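# Move filter cartridge from service panel into tray

## Task

Remove the round filter cartridge from the service panel and set it down on the tray's floor, lying on its side or standing up. At the moment of the final release the cartridge has to be above the tray, and the tray must stay flat on the table; missing any one of these means failure. Anything held in place only by the robot at the end does not count. Release the cartridge and pull the grippers away when finished.

## Robot and tools

Robot: two arms, left_arm and right_arm, each with a parallel two-finger gripper. Left_arm's base is at (+0.025, +0.319, 0) and right_arm's at (-0.031, -0.311, 0), both turned slightly about z (quat_wxyz about (0.996,0,0,0.089) and (0.997,0,0,0.083)). There is a single shared scene frame. Its origin sits on the table top midway between the arms, +x points out across the table, +z points up, and left_arm is on the +y side. The names left and right refer to the arms only and say nothing about which side of an image something is on.

Gripper frame: the fingers extend along the gripper's +z axis and close along its y axis. end_effector_position is the point between the finger pads, roughly 1 cm short of the fingertips. Opening runs from -1 (closed) to +1 (fully open, 0.094 m). To keep hold of an object, command about 0.03 below the grip_measured reading; a smaller margin gives a lighter grip. Each finger pad pushes with at most roughly 50-62 N.

Row format, used by both motion tools: one flat list of 16 numbers that covers both arms, even if only one of them moves. The order is left_arm x, y, z, qw, qx, qy, qz, opening, followed by the same eight for right_arm. x, y, z are an absolute target position in metres in the scene frame. The quaternion is the absolute target orientation in the scene frame, w first. Both together make an absolute pose, not an offset. If an arm should stay still, send its last reported pose and the opening you want it to have, unchanged in every row. Reuse the quaternion you sent before rather than the reported one, since the reported one may have drifted.

execute_actions(actions): a list of actions, each a table of 1 to 15 rows. Each row is applied for one control step of 1/30 s. If a table has fewer than 15 rows, its last row is held for the remaining steps, so every action lasts 0.5 s. An empty list just returns the current state and images. An action is rejected for both arms if any target lies more than 0.6 m from that gripper's current position along any of the gripper's own axes. If an action is malformed, or the first one fails this check, the entire call does nothing.

move(target, speed, blocking): target is one 16-number row as described above. Each gripper travels in a straight line toward its pose, and both paths end at the same time, taking between 0.5 and 10 s. speed is in m/s, from 0.002 to 0.5, default 0.25; turning is capped at twice that value in rad/s. The motion does not slow for obstacles or for the other arm. The opening is applied when the move starts. With blocking=false you get a result after 0.5 s while the motion continues. Until it finishes, use wait(0) to check on it or stop to brake it; other motion calls are refused in the meantime. The result includes a 'move:' line giving how it ended (done, off_target, moving, held, fault) and any limits that applied (paced means the target was clipped; held means a check blocked some steps, after which the arm may exceed the set speed). It also gives each gripper's distance from its target.

wait(seconds, 0-10): lets time run with the last commands held. stop: brakes a running move; the arm needs space to stop, and the fingers keep moving. zoom_image(camera, region [x0,y0,x1,y1] in pixels, at most 504x504): a closer crop of the latest image. Cameras are cam_high, cam_low, cam_left_wrist and cam_right_wrist, all 672x504. show_instructions shows the reference images. read_manual gives licence texts. finished_scene(scene) ends the scene and cannot be undone.

Controller behaviour: at every step the commanded pose is clipped to within 70 mm and 16 degrees of the measured pose. When position and orientation conflict, position wins. Arms usually stop a centimetre or more away from the target, most often too low, and reported positions can be off when the arm is at long reach. 'Hand target' lines show the pose the controller is currently heading for. 'pose unreachable' means the clearance check changed or blocked that arm's command. HELD in the step readings marks steps that were held back. FAULT lines report arm stops. MOTOR HOT appears at 85 °C, and at 100 °C the arm goes limp and falls, so avoid holding loads for long periods. Joint ranges (rad): waist ±2.880, shoulder 0 to 3.142, elbow 0 to 3.019, wrist pitch -1.693 to 1.571, wrist yaw ±1.571, wrist roll ±2.094.

Time keeps passing while you think, with the last command held.

Things to avoid: arms colliding or pressing on each other, dropping or slamming the cartridge, pushing hard (fast contact or targets well beyond the contact point press harder), tipping the tray, and knocking anything off the table. Loose objects can occasionally get a small push from outside. Recommended order: look at the panel, grip the cartridge, lift it out, carry it above the tray, lower it onto the tray floor, open the gripper, move away, then finish.

Each tool is called after ">>>" as a command line: name --argument value for each argument, lists and objects as JSON in quotes; but a table of rows of numbers goes row by row, as --pt "numbers of a row", without its own name.

## Session

>>> execute_actions --actions '[]'

>>> show_instructions

Scene clock: 0.00 s.
left_arm: end_effector_position=(+0.5347, +0.4119, +0.4829) grip_measured=+1.000 end_effector_quat_wxyz=(+0.699, -0.061, +0.709, +0.068) | right_arm: end_effector_position=(+0.0235, -0.5541, +0.2481) grip_measured=+1.000 end_effector_quat_wxyz=(+0.539, +0.570, +0.615, -0.080)
Joint positions: left_arm=[ 0.003  1.043  1.028  0.002 -0.002  0.011  0.094] | right_arm=[-2.079  0.36   0.461 -0.805 -0.891  0.016  0.094]
Joint velocities: left_arm=[-0.015 -0.005 -0.007 -0.007 -0.037  0.007  0.   ] | right_arm=[-0.015 -0.015  0.007 -0.007  0.081 -0.007  0.   ]
Hand target (left_arm): +0.536, +0.412, +0.497; +0.707, -0.060, +0.701, +0.069
Hand target (right_arm): +0.023, -0.557, +0.265; +0.544, +0.561, +0.617, -0.094

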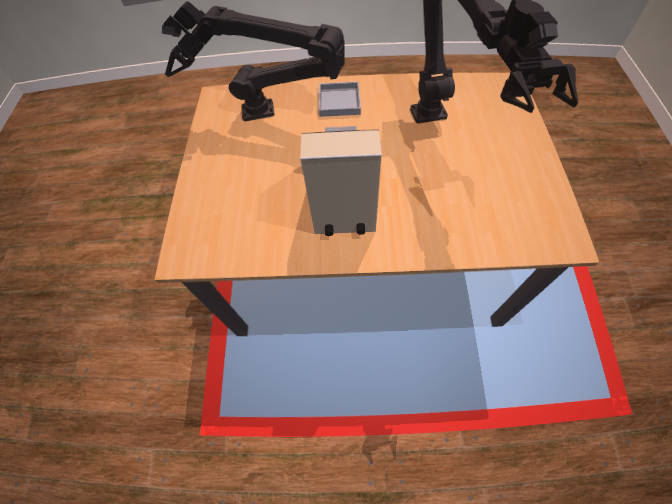

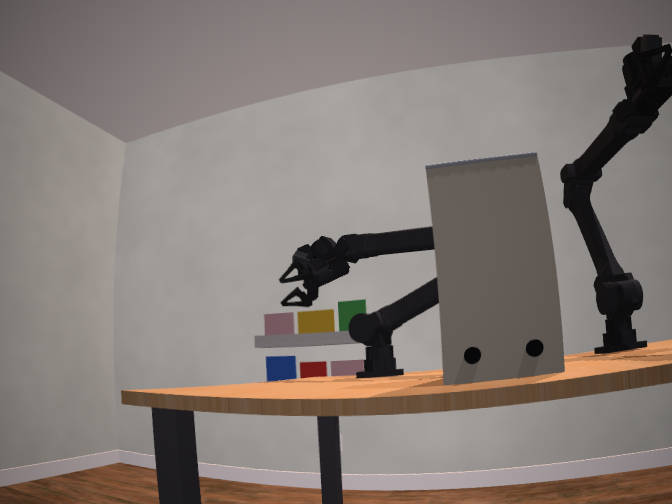

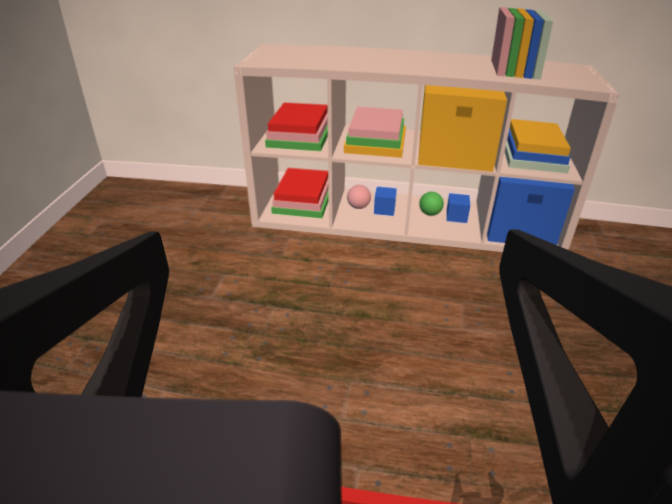

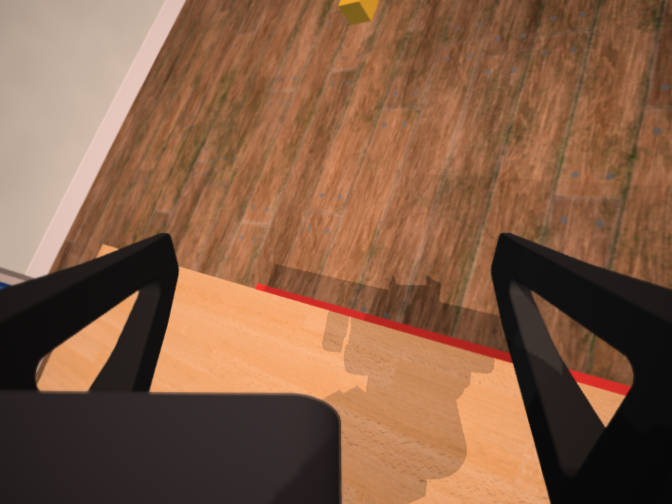

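Reference images for this scene: manual page 1, manual page 2, manual page 3, manual page 4, manual page 5, manual page 6, manual page 7.

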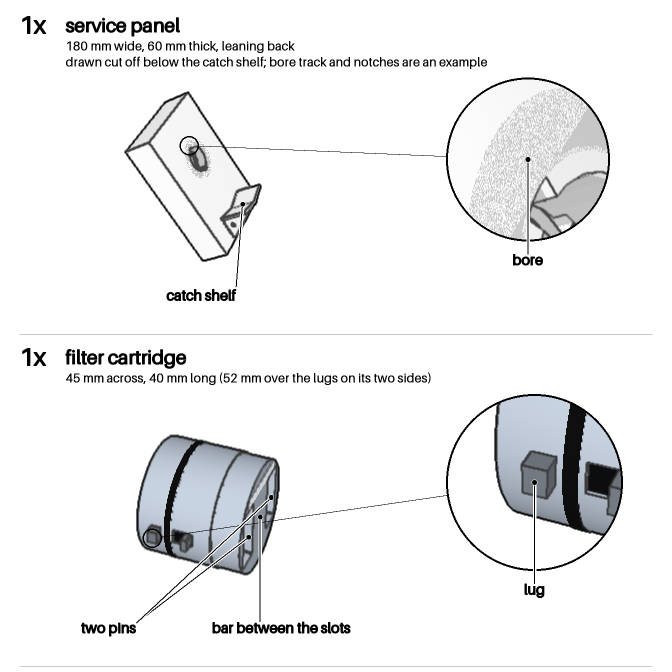

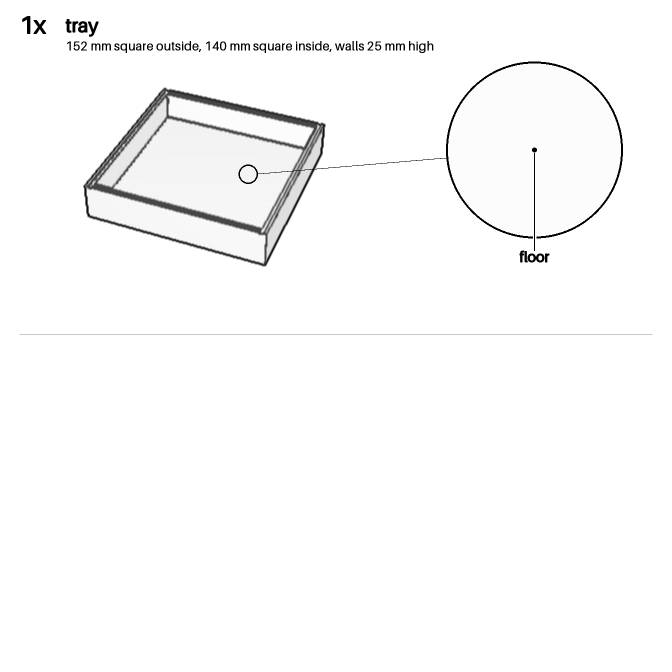

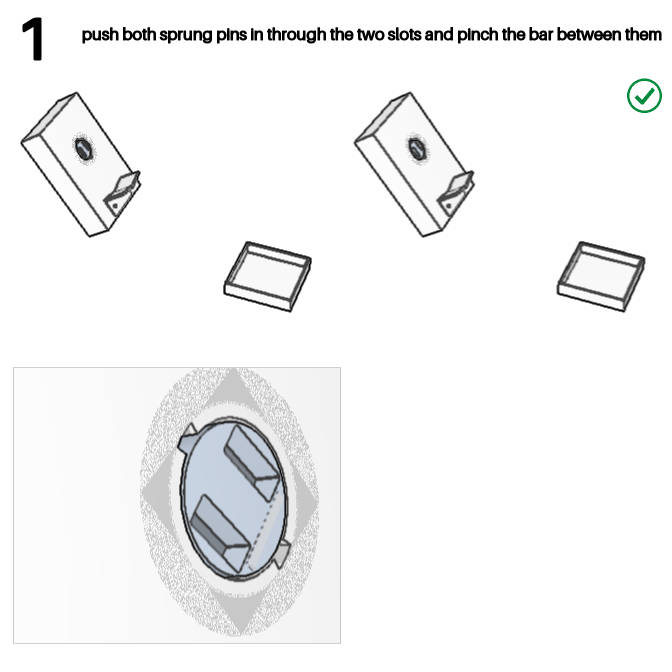

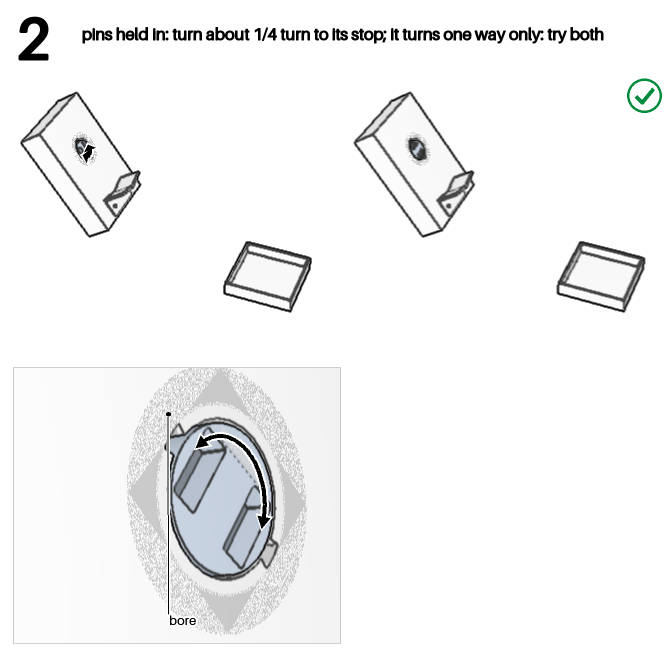

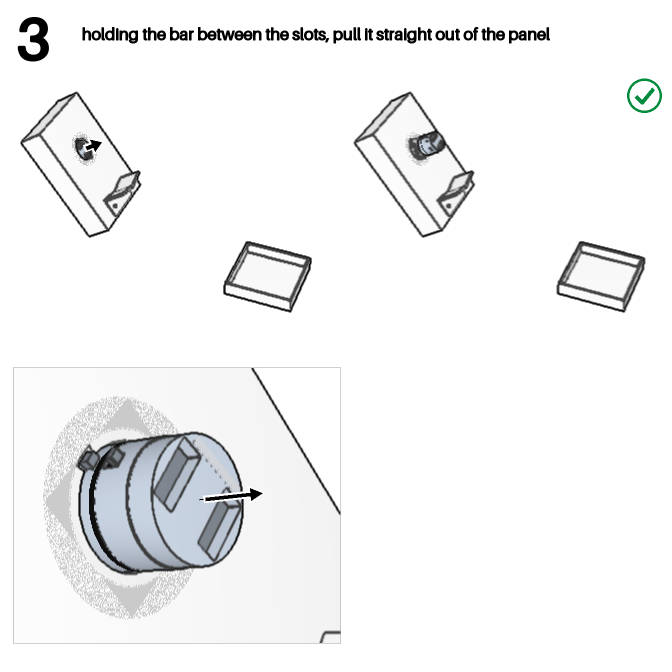

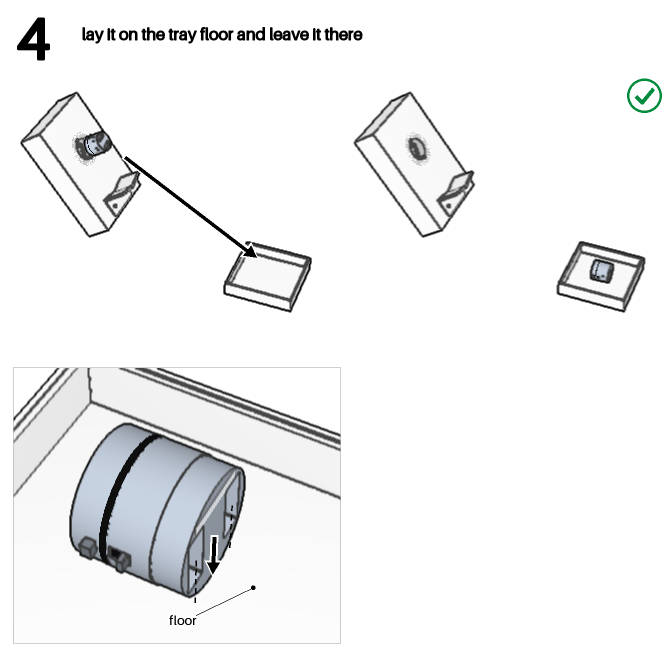

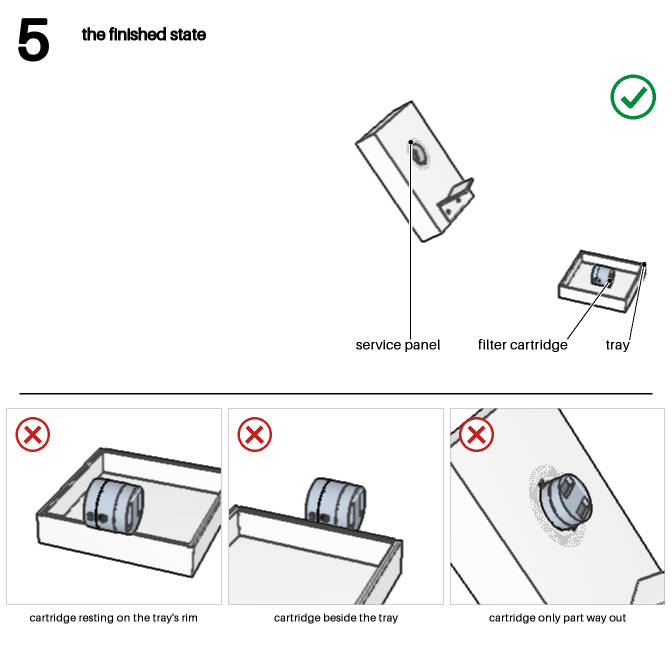

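>>> move --target '[0.31,0.03,0.35,0.462,0,0.887,0,-0.585,0.27,-0.66,0.33,0.462,0.331,0.80,-0.191,-0.585]' --speed 0.3

Scene clock: 2.50 s.
left_arm: end_effector_position=(+0.3059, +0.0399, +0.3222) grip_measured=-0.583 end_effector_quat_wxyz=(+0.453, +0.021, +0.891, +0.017) | right_arm: end_effector_position=(+0.2604, -0.6498, +0.2945) grip_measured=-0.582 end_effector_quat_wxyz=(+0.439, +0.345, +0.811, -0.173)
Joint positions: left_arm=[-1.281  1.057  1.039 -1.012 -0.814 -0.819  0.02 ] | right_arm=[-1.062  0.971  0.839 -0.457 -0.098 -0.038  0.02 ]
Joint velocities: left_arm=[-0.005 -0.005  0.002 -0.017 -0.037 -0.051  0.001] | right_arm=[-0.015 -0.005 -0.017 -0.007  0.066  0.022  0.   ]
Hand target (left_arm): +0.312, +0.033, +0.350; +0.464, +0.003, +0.886, -0.001
Hand target (right_arm): +0.269, -0.660, +0.329; +0.463, +0.332, +0.800, -0.190
Off the commanded pose (left_arm): 0.030 m, 3 deg.
Off the commanded pose (right_arm): 0.038 m, 4 deg.
move: off_target (left_arm, right_arm)

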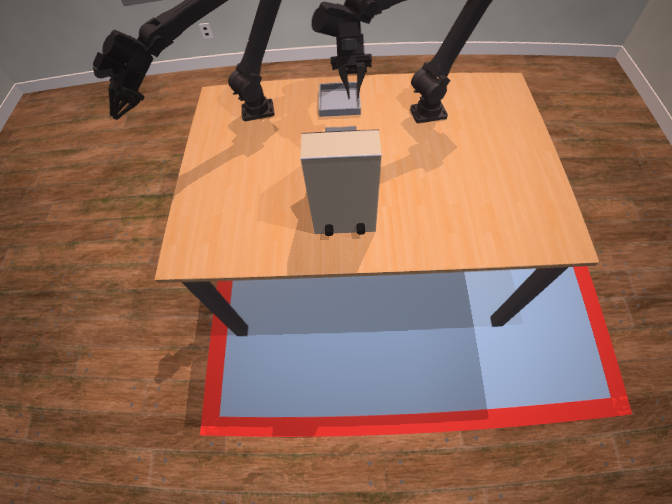

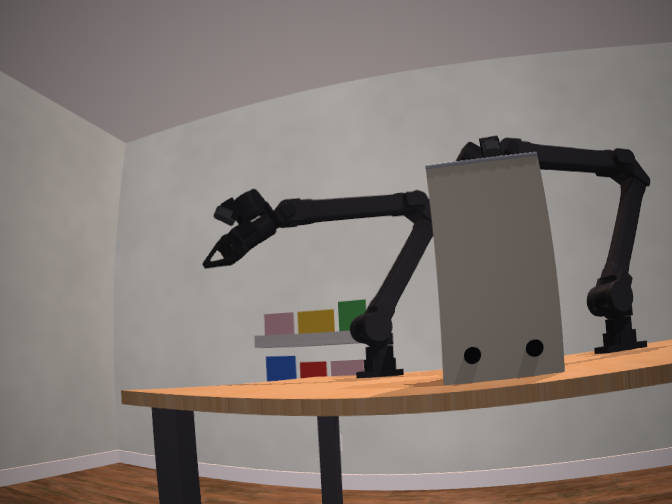

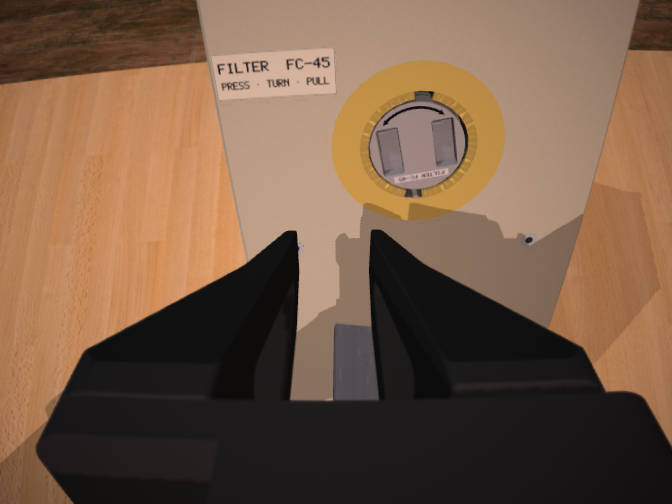

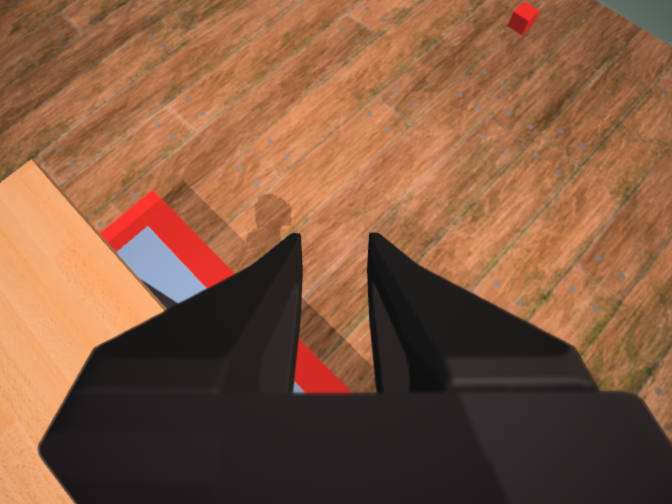

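>>> move --target '[0.352,0.004,0.262,0.457,-0.064,0.887,-0.028,-0.585,0.26,-0.65,0.295,0.439,0.345,0.811,-0.173,-0.585]' --speed 0.12

>>> zoom_image --camera "cam_left_wrist" --region '[210,70,460,320]'

Scene clock: 4.27 s.
left_arm: end_effector_position=(+0.3498, +0.0025, +0.2728) grip_measured=-0.583 end_effector_quat_wxyz=(+0.460, -0.059, +0.885, -0.030) | right_arm: end_effector_position=(+0.2604, -0.6498, +0.2945) grip_measured=-0.582 end_effector_quat_wxyz=(+0.439, +0.345, +0.811, -0.173)
Joint positions: left_arm=[-1.222  1.203  1.001 -0.749 -0.787 -0.913  0.02 ] | right_arm=[-1.062  0.971  0.839 -0.457 -0.098 -0.039  0.02 ]
Joint velocities: left_arm=[-0.015 -0.005 -0.002 -0.017 -0.007 -0.051  0.   ] | right_arm=[ 0.005 -0.024 -0.002  0.007  0.081 -0.051  0.   ]
Hand target (left_arm): +0.352, +0.005, +0.263; +0.457, -0.064, +0.887, -0.028
Hand target (right_arm): +0.260, -0.650, +0.295; +0.439, +0.345, +0.811, -0.173
Off the commanded pose (left_arm): 0.011 m, 1 deg.
Off the commanded pose (right_arm): 0.001 m, 0 deg.
move: off_target (left_arm)

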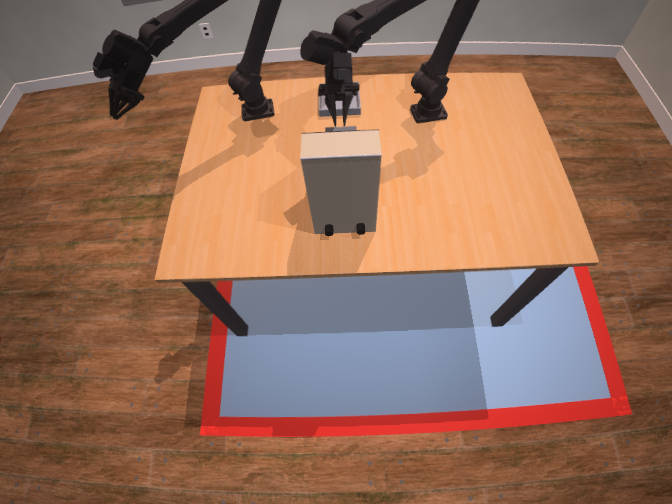

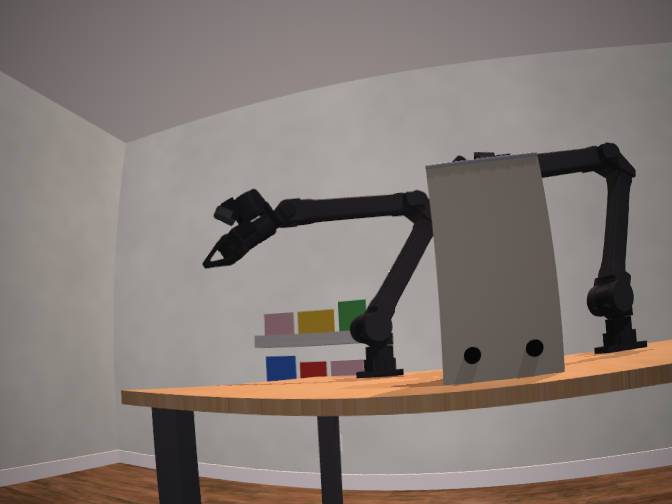

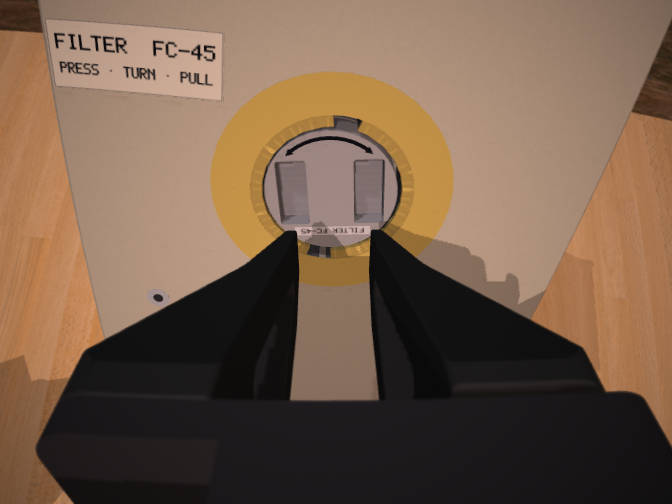

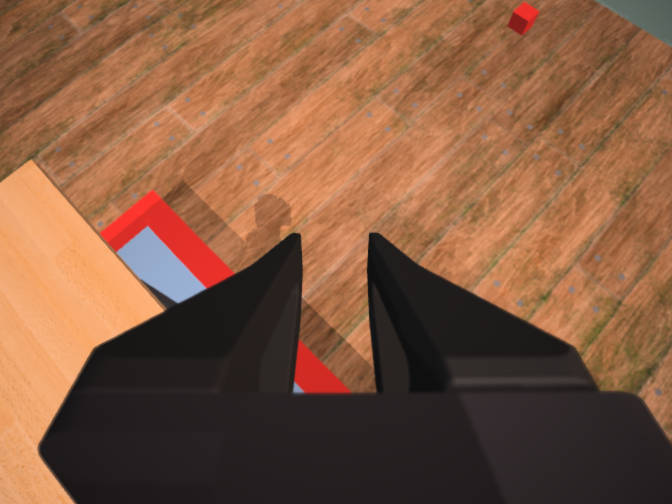

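Region (210, 70, 460, 320) of cam_left_wrist's 672x504 image, scaled by 2.016, with more detail than that image has.

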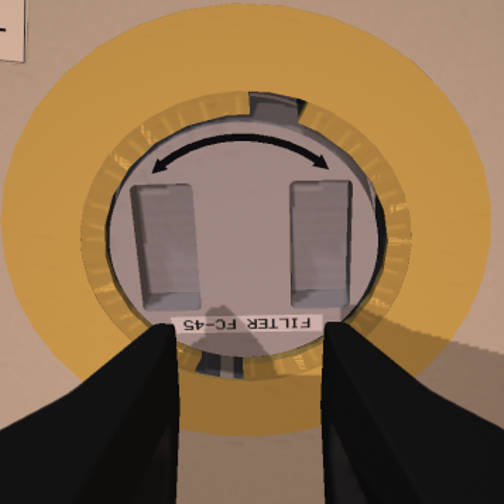

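>>> move --target '[0.3765,0.006,0.244,0.457,-0.064,0.887,-0.028,-0.585,0.26,-0.65,0.295,0.439,0.345,0.811,-0.173,-0.585]' --speed 0.045

>>> zoom_image --camera "cam_left_wrist" --region '[235,150,435,350]'

Scene clock: 5.73 s.
left_arm: end_effector_position=(+0.3745, +0.0042, +0.2573) grip_measured=-0.583 end_effector_quat_wxyz=(+0.461, -0.069, +0.884, -0.036) | right_arm: end_effector_position=(+0.2604, -0.6498, +0.2945) grip_measured=-0.582 end_effector_quat_wxyz=(+0.439, +0.345, +0.811, -0.173)
Joint positions: left_arm=[-1.163  1.236  0.98  -0.643 -0.753 -0.867  0.02 ] | right_arm=[-1.062  0.971  0.839 -0.457 -0.098 -0.039  0.02 ]
Joint velocities: left_arm=[-0.015 -0.005 -0.012  0.002 -0.037  0.007  0.   ] | right_arm=[-0.015  0.005  0.002 -0.007  0.022  0.037 -0.   ]
Hand target (left_arm): +0.376, +0.006, +0.244; +0.457, -0.064, +0.887, -0.028
Hand target (right_arm): +0.260, -0.650, +0.295; +0.439, +0.345, +0.811, -0.173
Off the commanded pose (left_arm): 0.014 m, 1 deg.
Off the commanded pose (right_arm): 0.001 m, 0 deg.
move: off_target (left_arm)

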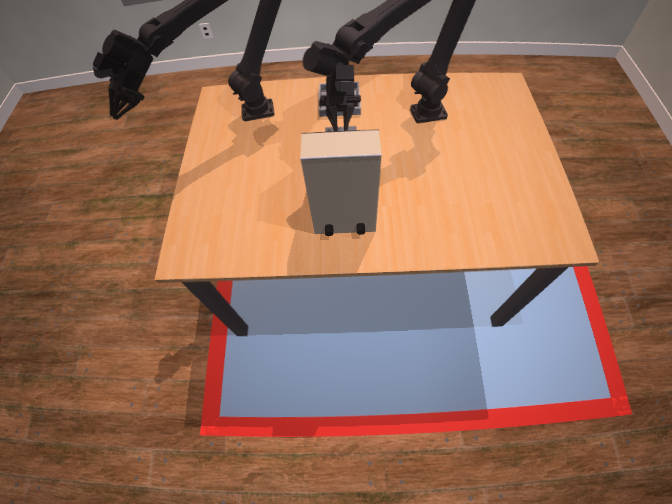

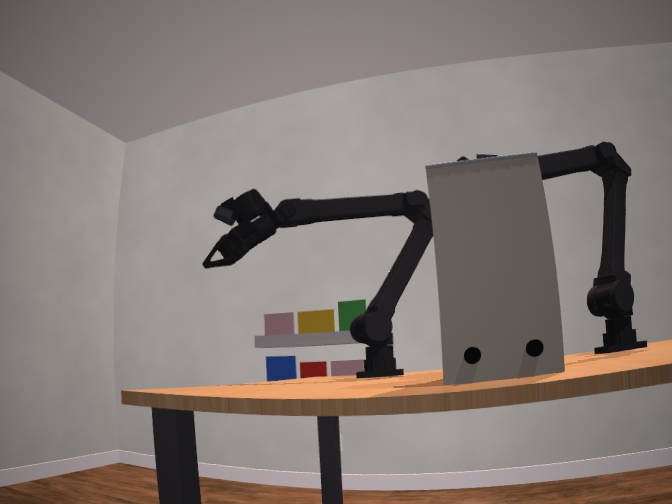

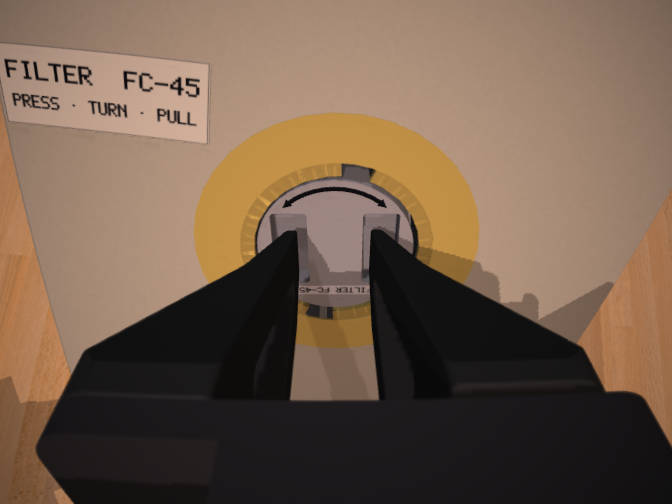

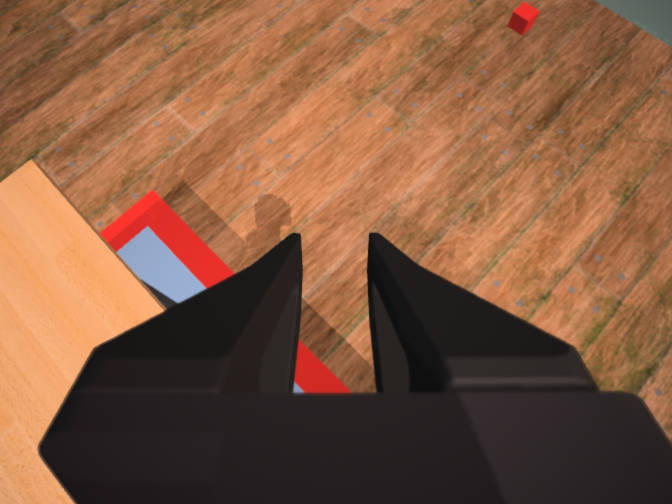

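Region (235, 150, 435, 350) of cam_left_wrist's 672x504 image, scaled by 2.520, with more detail than that image has.

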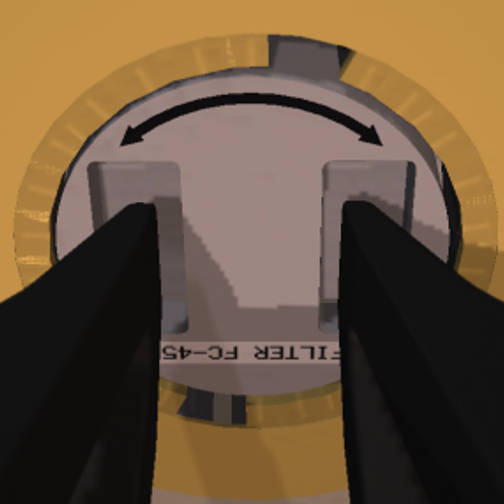

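>>> execute_actions --actions '[[[0.378,0.006,0.242,0.457,-0.064,0.887,-0.028,-0.6,0.26,-0.65,0.295,0.439,0.345,0.811,-0.173,-0.585],[0.379,0.006,0.241,0.457,-0.064,0.887,-0.028,-0.6,0.26,-0.65,0.295,0.439,0.345,0.811,-0.173,-0.585],[0.380,0.006,0.240,0.457,-0.064,0.887,-0.028,-0.6,0.26,-0.65,0.295,0.439,0.345,0.811,-0.173,-0.585],[0.381,0.006,0.239,0.457,-0.064,0.887,-0.028,-0.6,0.26,-0.65,0.295,0.439,0.345,0.811,-0.173,-0.585],[0.382,0.0065,0.238,0.457,-0.064,0.887,-0.028,-0.6,0.26,-0.65,0.295,0.439,0.345,0.811,-0.173,-0.585],[0.383,0.0065,0.237,0.457,-0.064,0.887,-0.028,-0.6,0.26,-0.65,0.295,0.439,0.345,0.811,-0.173,-0.585],[0.384,0.007,0.236,0.457,-0.064,0.887,-0.028,-0.6,0.26,-0.65,0.295,0.439,0.345,0.811,-0.173,-0.585]],[[0.393,0.009,0.227,0.453,-0.064,0.889,-0.026,-0.62,0.26,-0.65,0.295,0.439,0.345,0.811,-0.173,-0.585]],[[0.402,0.012,0.218,0.45,-0.064,0.89,-0.024,-0.63,0.26,-0.65,0.295,0.439,0.345,0.811,-0.173,-0.585]]]'

Scene clock: 7.97 s.
left_arm: end_effector_position=(+0.3856, +0.0028, +0.2484) grip_measured=-0.627 end_effector_quat_wxyz=(+0.460, -0.060, +0.884, -0.047) | right_arm: end_effector_position=(+0.2604, -0.6498, +0.2945) grip_measured=-0.582 end_effector_quat_wxyz=(+0.439, +0.345, +0.811, -0.173)
Joint positions: left_arm=[-1.134  1.248  0.96  -0.569 -0.713 -0.816  0.018] | right_arm=[-1.062  0.971  0.839 -0.457 -0.098 -0.039  0.02 ]
Joint velocities: left_arm=[-0.005 -0.005 -0.017 -0.012 -0.007  0.037  0.   ] | right_arm=[-0.015 -0.005  0.002 -0.012  0.022 -0.037 -0.   ]
Hand target (left_arm): +0.399, +0.014, +0.219; +0.449, -0.064, +0.891, -0.024
Hand target (right_arm): +0.260, -0.650, +0.295; +0.439, +0.345, +0.811, -0.173
Off the commanded pose (left_arm): 0.036 m, 3 deg.
Off the commanded pose (right_arm): 0.001 m, 0 deg.
Step readings (end_effector_position; steps 1 to 15: 1st action; 16 to 30: 2nd action; 31 to 45: 3rd action):
0: left_arm (+0.3746, +0.0042, +0.2574) | right_arm (+0.2604, -0.6498, +0.2945)
1: left_arm (+0.3746, +0.0039, +0.2574) | right_arm (+0.2604, -0.6498, +0.2945)
2: left_arm (+0.3749, +0.0035, +0.2572) | right_arm (+0.2604, -0.6498, +0.2945)
4: left_arm (+0.3760, +0.0028, +0.2572) | right_arm (+0.2604, -0.6498, +0.2945)
8: left_arm (+0.3797, +0.0036, +0.2537) | right_arm (+0.2604, -0.6498, +0.2945)
15: left_arm (+0.3817, +0.0049, +0.2509) | right_arm (+0.2604, -0.6498, +0.2945)
16: left_arm (+0.3819, +0.0040, +0.2504) | right_arm (+0.2604, -0.6498, +0.2945)
17: left_arm (+0.3827, +0.0032, +0.2506) | right_arm (+0.2604, -0.6498, +0.2945)
19: left_arm (+0.3838, +0.0030, +0.2501) | right_arm (+0.2604, -0.6498, +0.2945)
23: left_arm (+0.3840, +0.0030, +0.2500) | right_arm (+0.2604, -0.6498, +0.2945)
30: left_arm (+0.3840, +0.0030, +0.2500) | right_arm (+0.2604, -0.6498, +0.2945)
31: left_arm (+0.3844, +0.0027, +0.2493) | right_arm (+0.2604, -0.6498, +0.2945)
32: left_arm (+0.3854, +0.0027, +0.2489) | right_arm (+0.2604, -0.6498, +0.2945)
34: left_arm (+0.3856, +0.0027, +0.2484) | right_arm (+0.2604, -0.6498, +0.2945)
38: left_arm (+0.3855, +0.0028, +0.2484) | right_arm (+0.2604, -0.6498, +0.2945)
45: end_effector_position above

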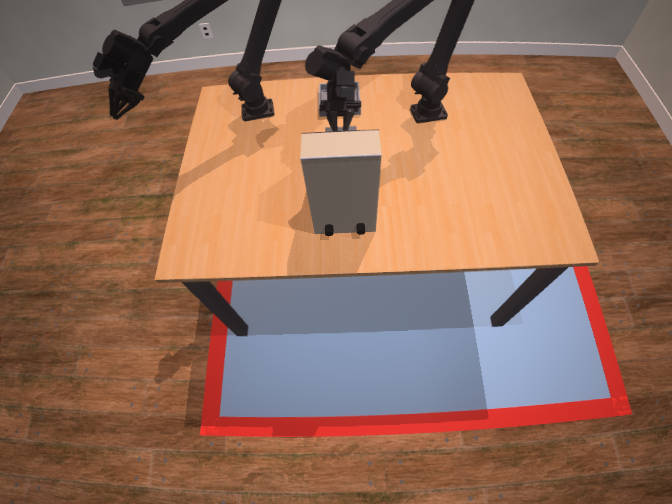

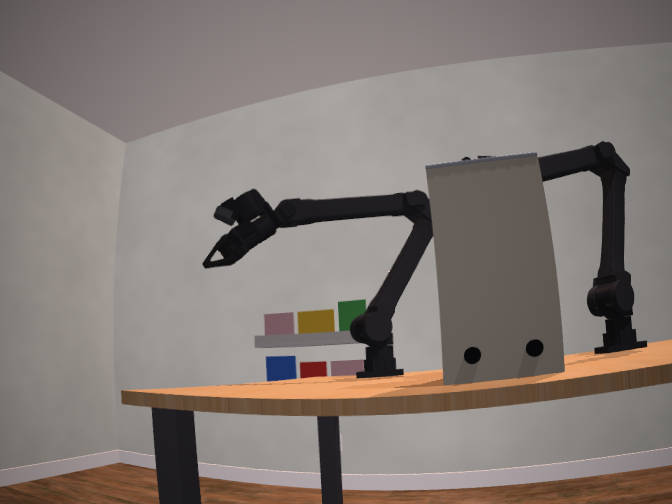

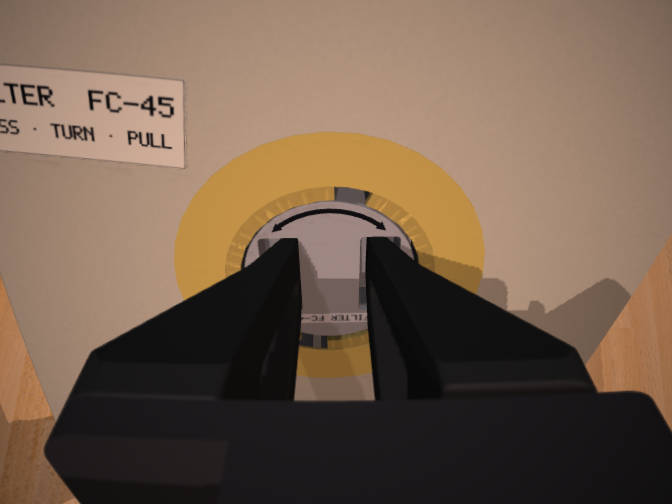

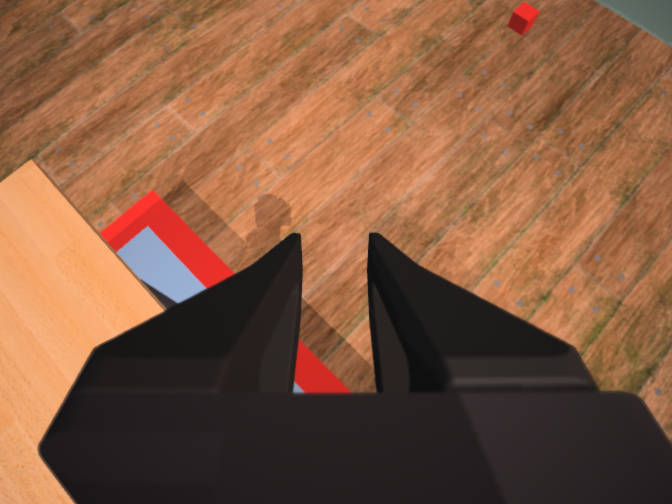

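Same depth as before. Grip and test clockwise by 10°.

>>> execute_actions --actions '[[[0.406,0.016,0.214,0.45,-0.064,0.89,-0.024,-0.65,0.26,-0.65,0.295,0.439,0.345,0.811,-0.173,-0.585],[0.406,0.016,0.214,0.45,-0.064,0.89,-0.024,-0.65,0.26,-0.65,0.295,0.439,0.345,0.811,-0.173,-0.585],[0.406,0.016,0.214,0.45,-0.064,0.89,-0.024,-0.65,0.26,-0.65,0.295,0.439,0.345,0.811,-0.173,-0.585],[0.406,0.016,0.214,0.45,-0.064,0.89,-0.024,-0.65,0.26,-0.65,0.295,0.439,0.345,0.811,-0.173,-0.585],[0.406,0.016,0.214,0.45,-0.064,0.89,-0.024,-0.65,0.26,-0.65,0.295,0.439,0.345,0.811,-0.173,-0.585],[0.406,0.016,0.214,0.45,-0.064,0.89,-0.024,-0.73,0.26,-0.65,0.295,0.439,0.345,0.811,-0.173,-0.585]],[[0.402,0.012,0.218,0.45,0.014,0.892,0.015,-0.73,0.26,-0.65,0.295,0.439,0.345,0.811,-0.173,-0.585]]]'

Scene clock: 9.33 s.
left_arm: end_effector_position=(+0.3856, +0.0040, +0.2480) grip_measured=-0.704 end_effector_quat_wxyz=(+0.464, -0.031, +0.885, -0.036) | right_arm: end_effector_position=(+0.2604, -0.6498, +0.2945) grip_measured=-0.582 end_effector_quat_wxyz=(+0.439, +0.345, +0.811, -0.173)
Joint positions: left_arm=[-1.131  1.241  0.949 -0.552 -0.708 -0.744  0.014] | right_arm=[-1.062  0.971  0.839 -0.457 -0.098 -0.039  0.02 ]
Joint velocities: left_arm=[-0.015 -0.015 -0.002  0.007 -0.037 -0.007  0.001] | right_arm=[ 0.005  0.005  0.012 -0.007  0.022  0.051 -0.001]
Hand target (left_arm): +0.399, +0.014, +0.219; +0.448, +0.012, +0.894, +0.014
Hand target (right_arm): +0.260, -0.650, +0.295; +0.439, +0.345, +0.811, -0.173
Off the commanded pose (left_arm): 0.035 m, 8 deg.
Off the commanded pose (right_arm): 0.001 m, 0 deg.
Step readings (end_effector_position; steps 1 to 15: 1st action; 16 to 30: 2nd action):
0: left_arm (+0.3856, +0.0028, +0.2484) | right_arm (+0.2604, -0.6498, +0.2945)
1: left_arm (+0.3856, +0.0030, +0.2481) | right_arm (+0.2604, -0.6498, +0.2945)
2: left_arm (+0.3855, +0.0032, +0.2483) | right_arm (+0.2604, -0.6498, +0.2945)
4: left_arm (+0.3855, +0.0033, +0.2482) | right_arm (+0.2604, -0.6498, +0.2945)
8: left_arm (+0.3856, +0.0039, +0.2481) | right_arm (+0.2604, -0.6498, +0.2945)
15: left_arm (+0.3856, +0.0039, +0.2481) | right_arm (+0.2604, -0.6498, +0.2945)
16: left_arm (+0.3856, +0.0040, +0.2480) | right_arm (+0.2604, -0.6498, +0.2945)
17: left_arm (+0.3856, +0.0040, +0.2480) | right_arm (+0.2604, -0.6498, +0.2945)
19: left_arm (+0.3856, +0.0040, +0.2480) | right_arm (+0.2604, -0.6498, +0.2945)
23: left_arm (+0.3856, +0.0040, +0.2480) | right_arm (+0.2604, -0.6498, +0.2945)
30: end_effector_position above

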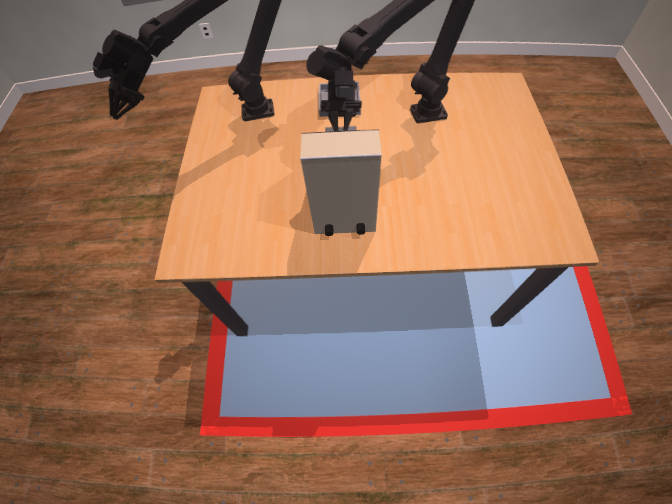

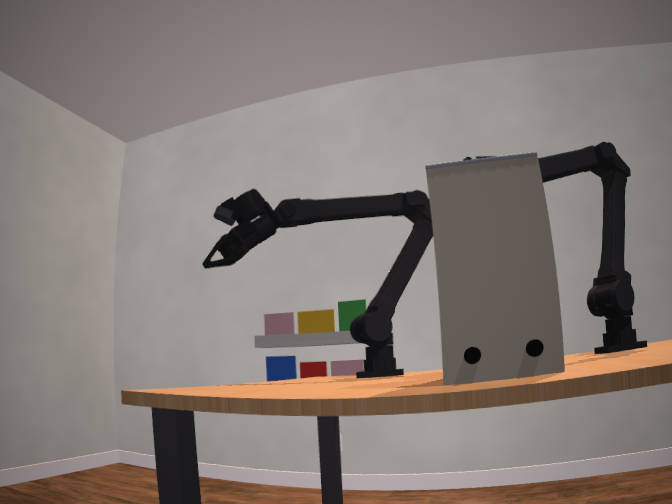

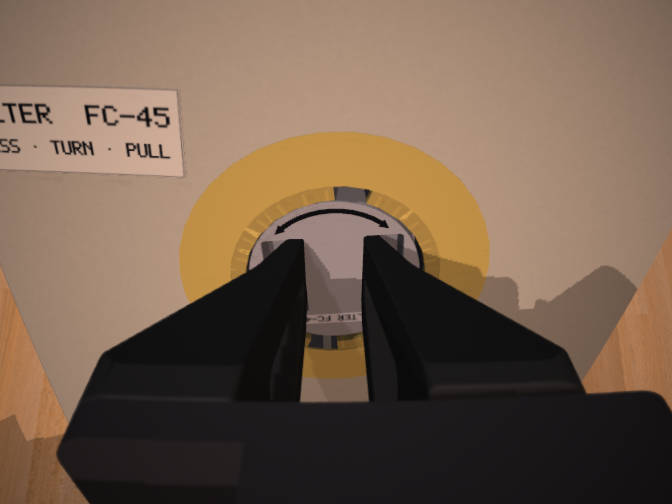

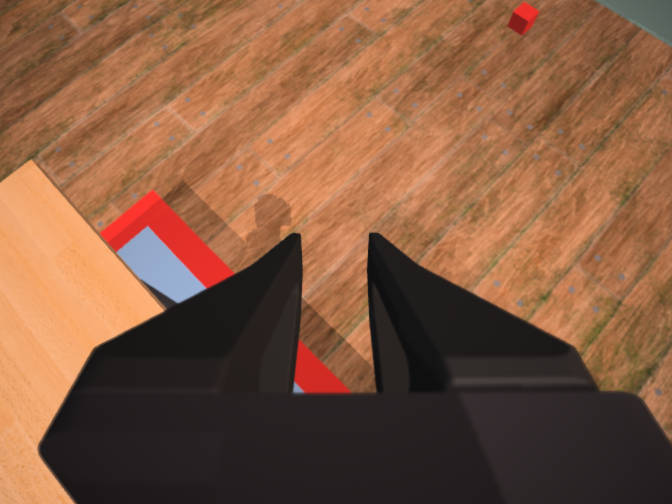

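>>> execute_actions --actions '[[[0.400,0.011,0.221,0.45,-0.064,0.89,-0.024,-0.735,0.26,-0.65,0.295,0.439,0.345,0.811,-0.173,-0.585],[0.400,0.011,0.221,0.45,-0.064,0.89,-0.024,-0.735,0.26,-0.65,0.295,0.439,0.345,0.811,-0.173,-0.585],[0.400,0.011,0.221,0.45,-0.064,0.89,-0.024,-0.735,0.26,-0.65,0.295,0.439,0.345,0.811,-0.173,-0.585],[0.400,0.011,0.221,0.448,-0.11,0.886,-0.048,-0.735,0.26,-0.65,0.295,0.439,0.345,0.811,-0.173,-0.585],[0.400,0.011,0.221,0.448,-0.11,0.886,-0.048,-0.735,0.26,-0.65,0.295,0.439,0.345,0.811,-0.173,-0.585],[0.400,0.011,0.221,0.448,-0.11,0.886,-0.048,-0.735,0.26,-0.65,0.295,0.439,0.345,0.811,-0.173,-0.585],[0.400,0.011,0.221,0.445,-0.155,0.879,-0.07,-0.735,0.26,-0.65,0.295,0.439,0.345,0.811,-0.173,-0.585]]]'

Scene clock: 10.63 s.
left_arm: end_effector_position=(+0.3856, +0.0041, +0.2482) grip_measured=-0.704 end_effector_quat_wxyz=(+0.457, -0.132, +0.875, -0.088) | right_arm: end_effector_position=(+0.2604, -0.6498, +0.2945) grip_measured=-0.582 end_effector_quat_wxyz=(+0.439, +0.345, +0.811, -0.173)
Joint positions: left_arm=[-1.131  1.241  0.949 -0.552 -0.71  -0.973  0.014] | right_arm=[-1.062  0.971  0.839 -0.457 -0.098 -0.039  0.02 ]
Joint velocities: left_arm=[-0.005 -0.015  0.007 -0.002  0.037 -0.139 -0.   ] | right_arm=[-0.005 -0.015  0.007 -0.002  0.022 -0.095 -0.   ]
Hand target (left_arm): +0.398, +0.012, +0.222; +0.445, -0.155, +0.879, -0.070
Hand target (right_arm): +0.260, -0.650, +0.295; +0.439, +0.345, +0.811, -0.173
Off the commanded pose (left_arm): 0.032 m, 4 deg.
Off the commanded pose (right_arm): 0.001 m, 0 deg.
Step readings (end_effector_position):
0: left_arm (+0.3856, +0.0040, +0.2480) | right_arm (+0.2604, -0.6498, +0.2945)
1: left_arm (+0.3856, +0.0041, +0.2481) | right_arm (+0.2604, -0.6498, +0.2945)
2: left_arm (+0.3857, +0.0042, +0.2481) | right_arm (+0.2604, -0.6498, +0.2945)
4: left_arm (+0.3857, +0.0042, +0.2481) | right_arm (+0.2604, -0.6498, +0.2945)
8: left_arm (+0.3855, +0.0040, +0.2481) | right_arm (+0.2604, -0.6498, +0.2945)
15: end_effector_position above

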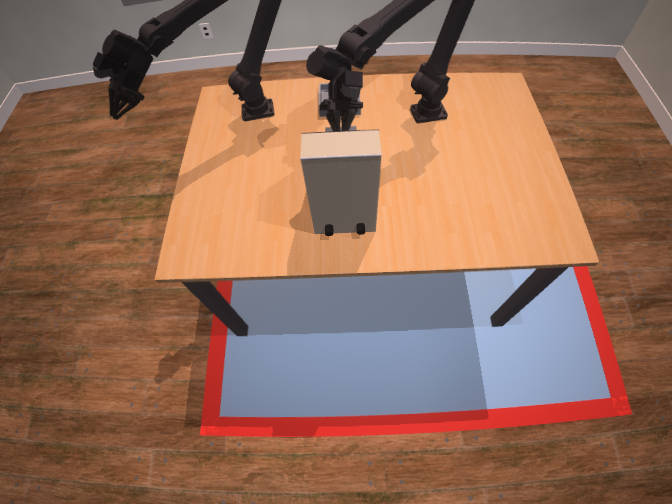

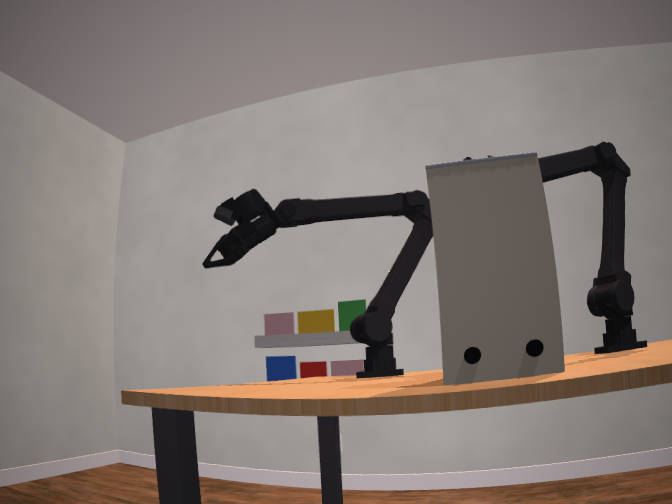

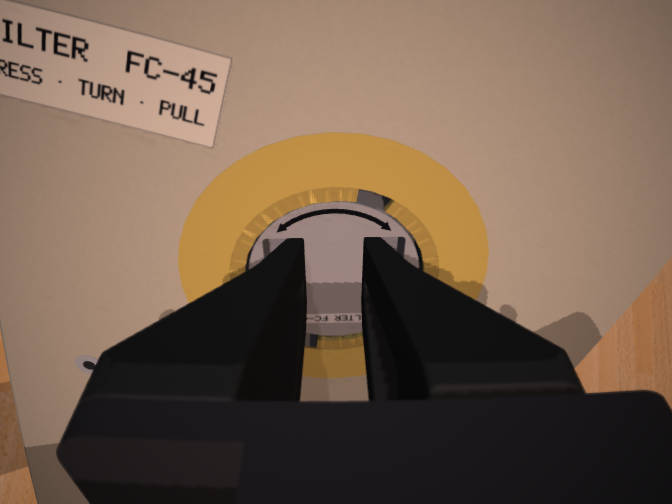

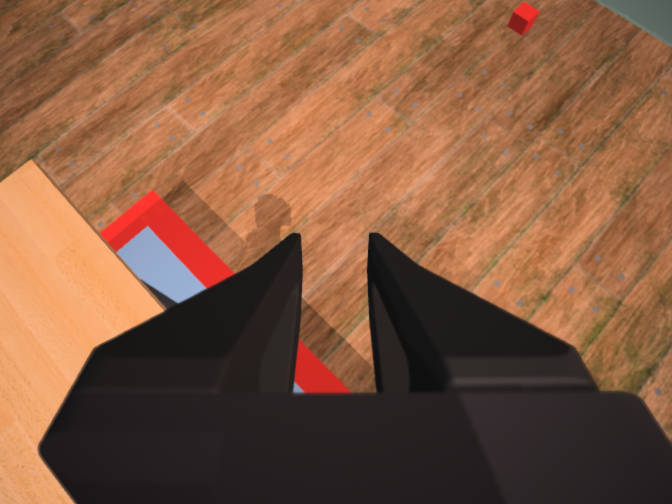

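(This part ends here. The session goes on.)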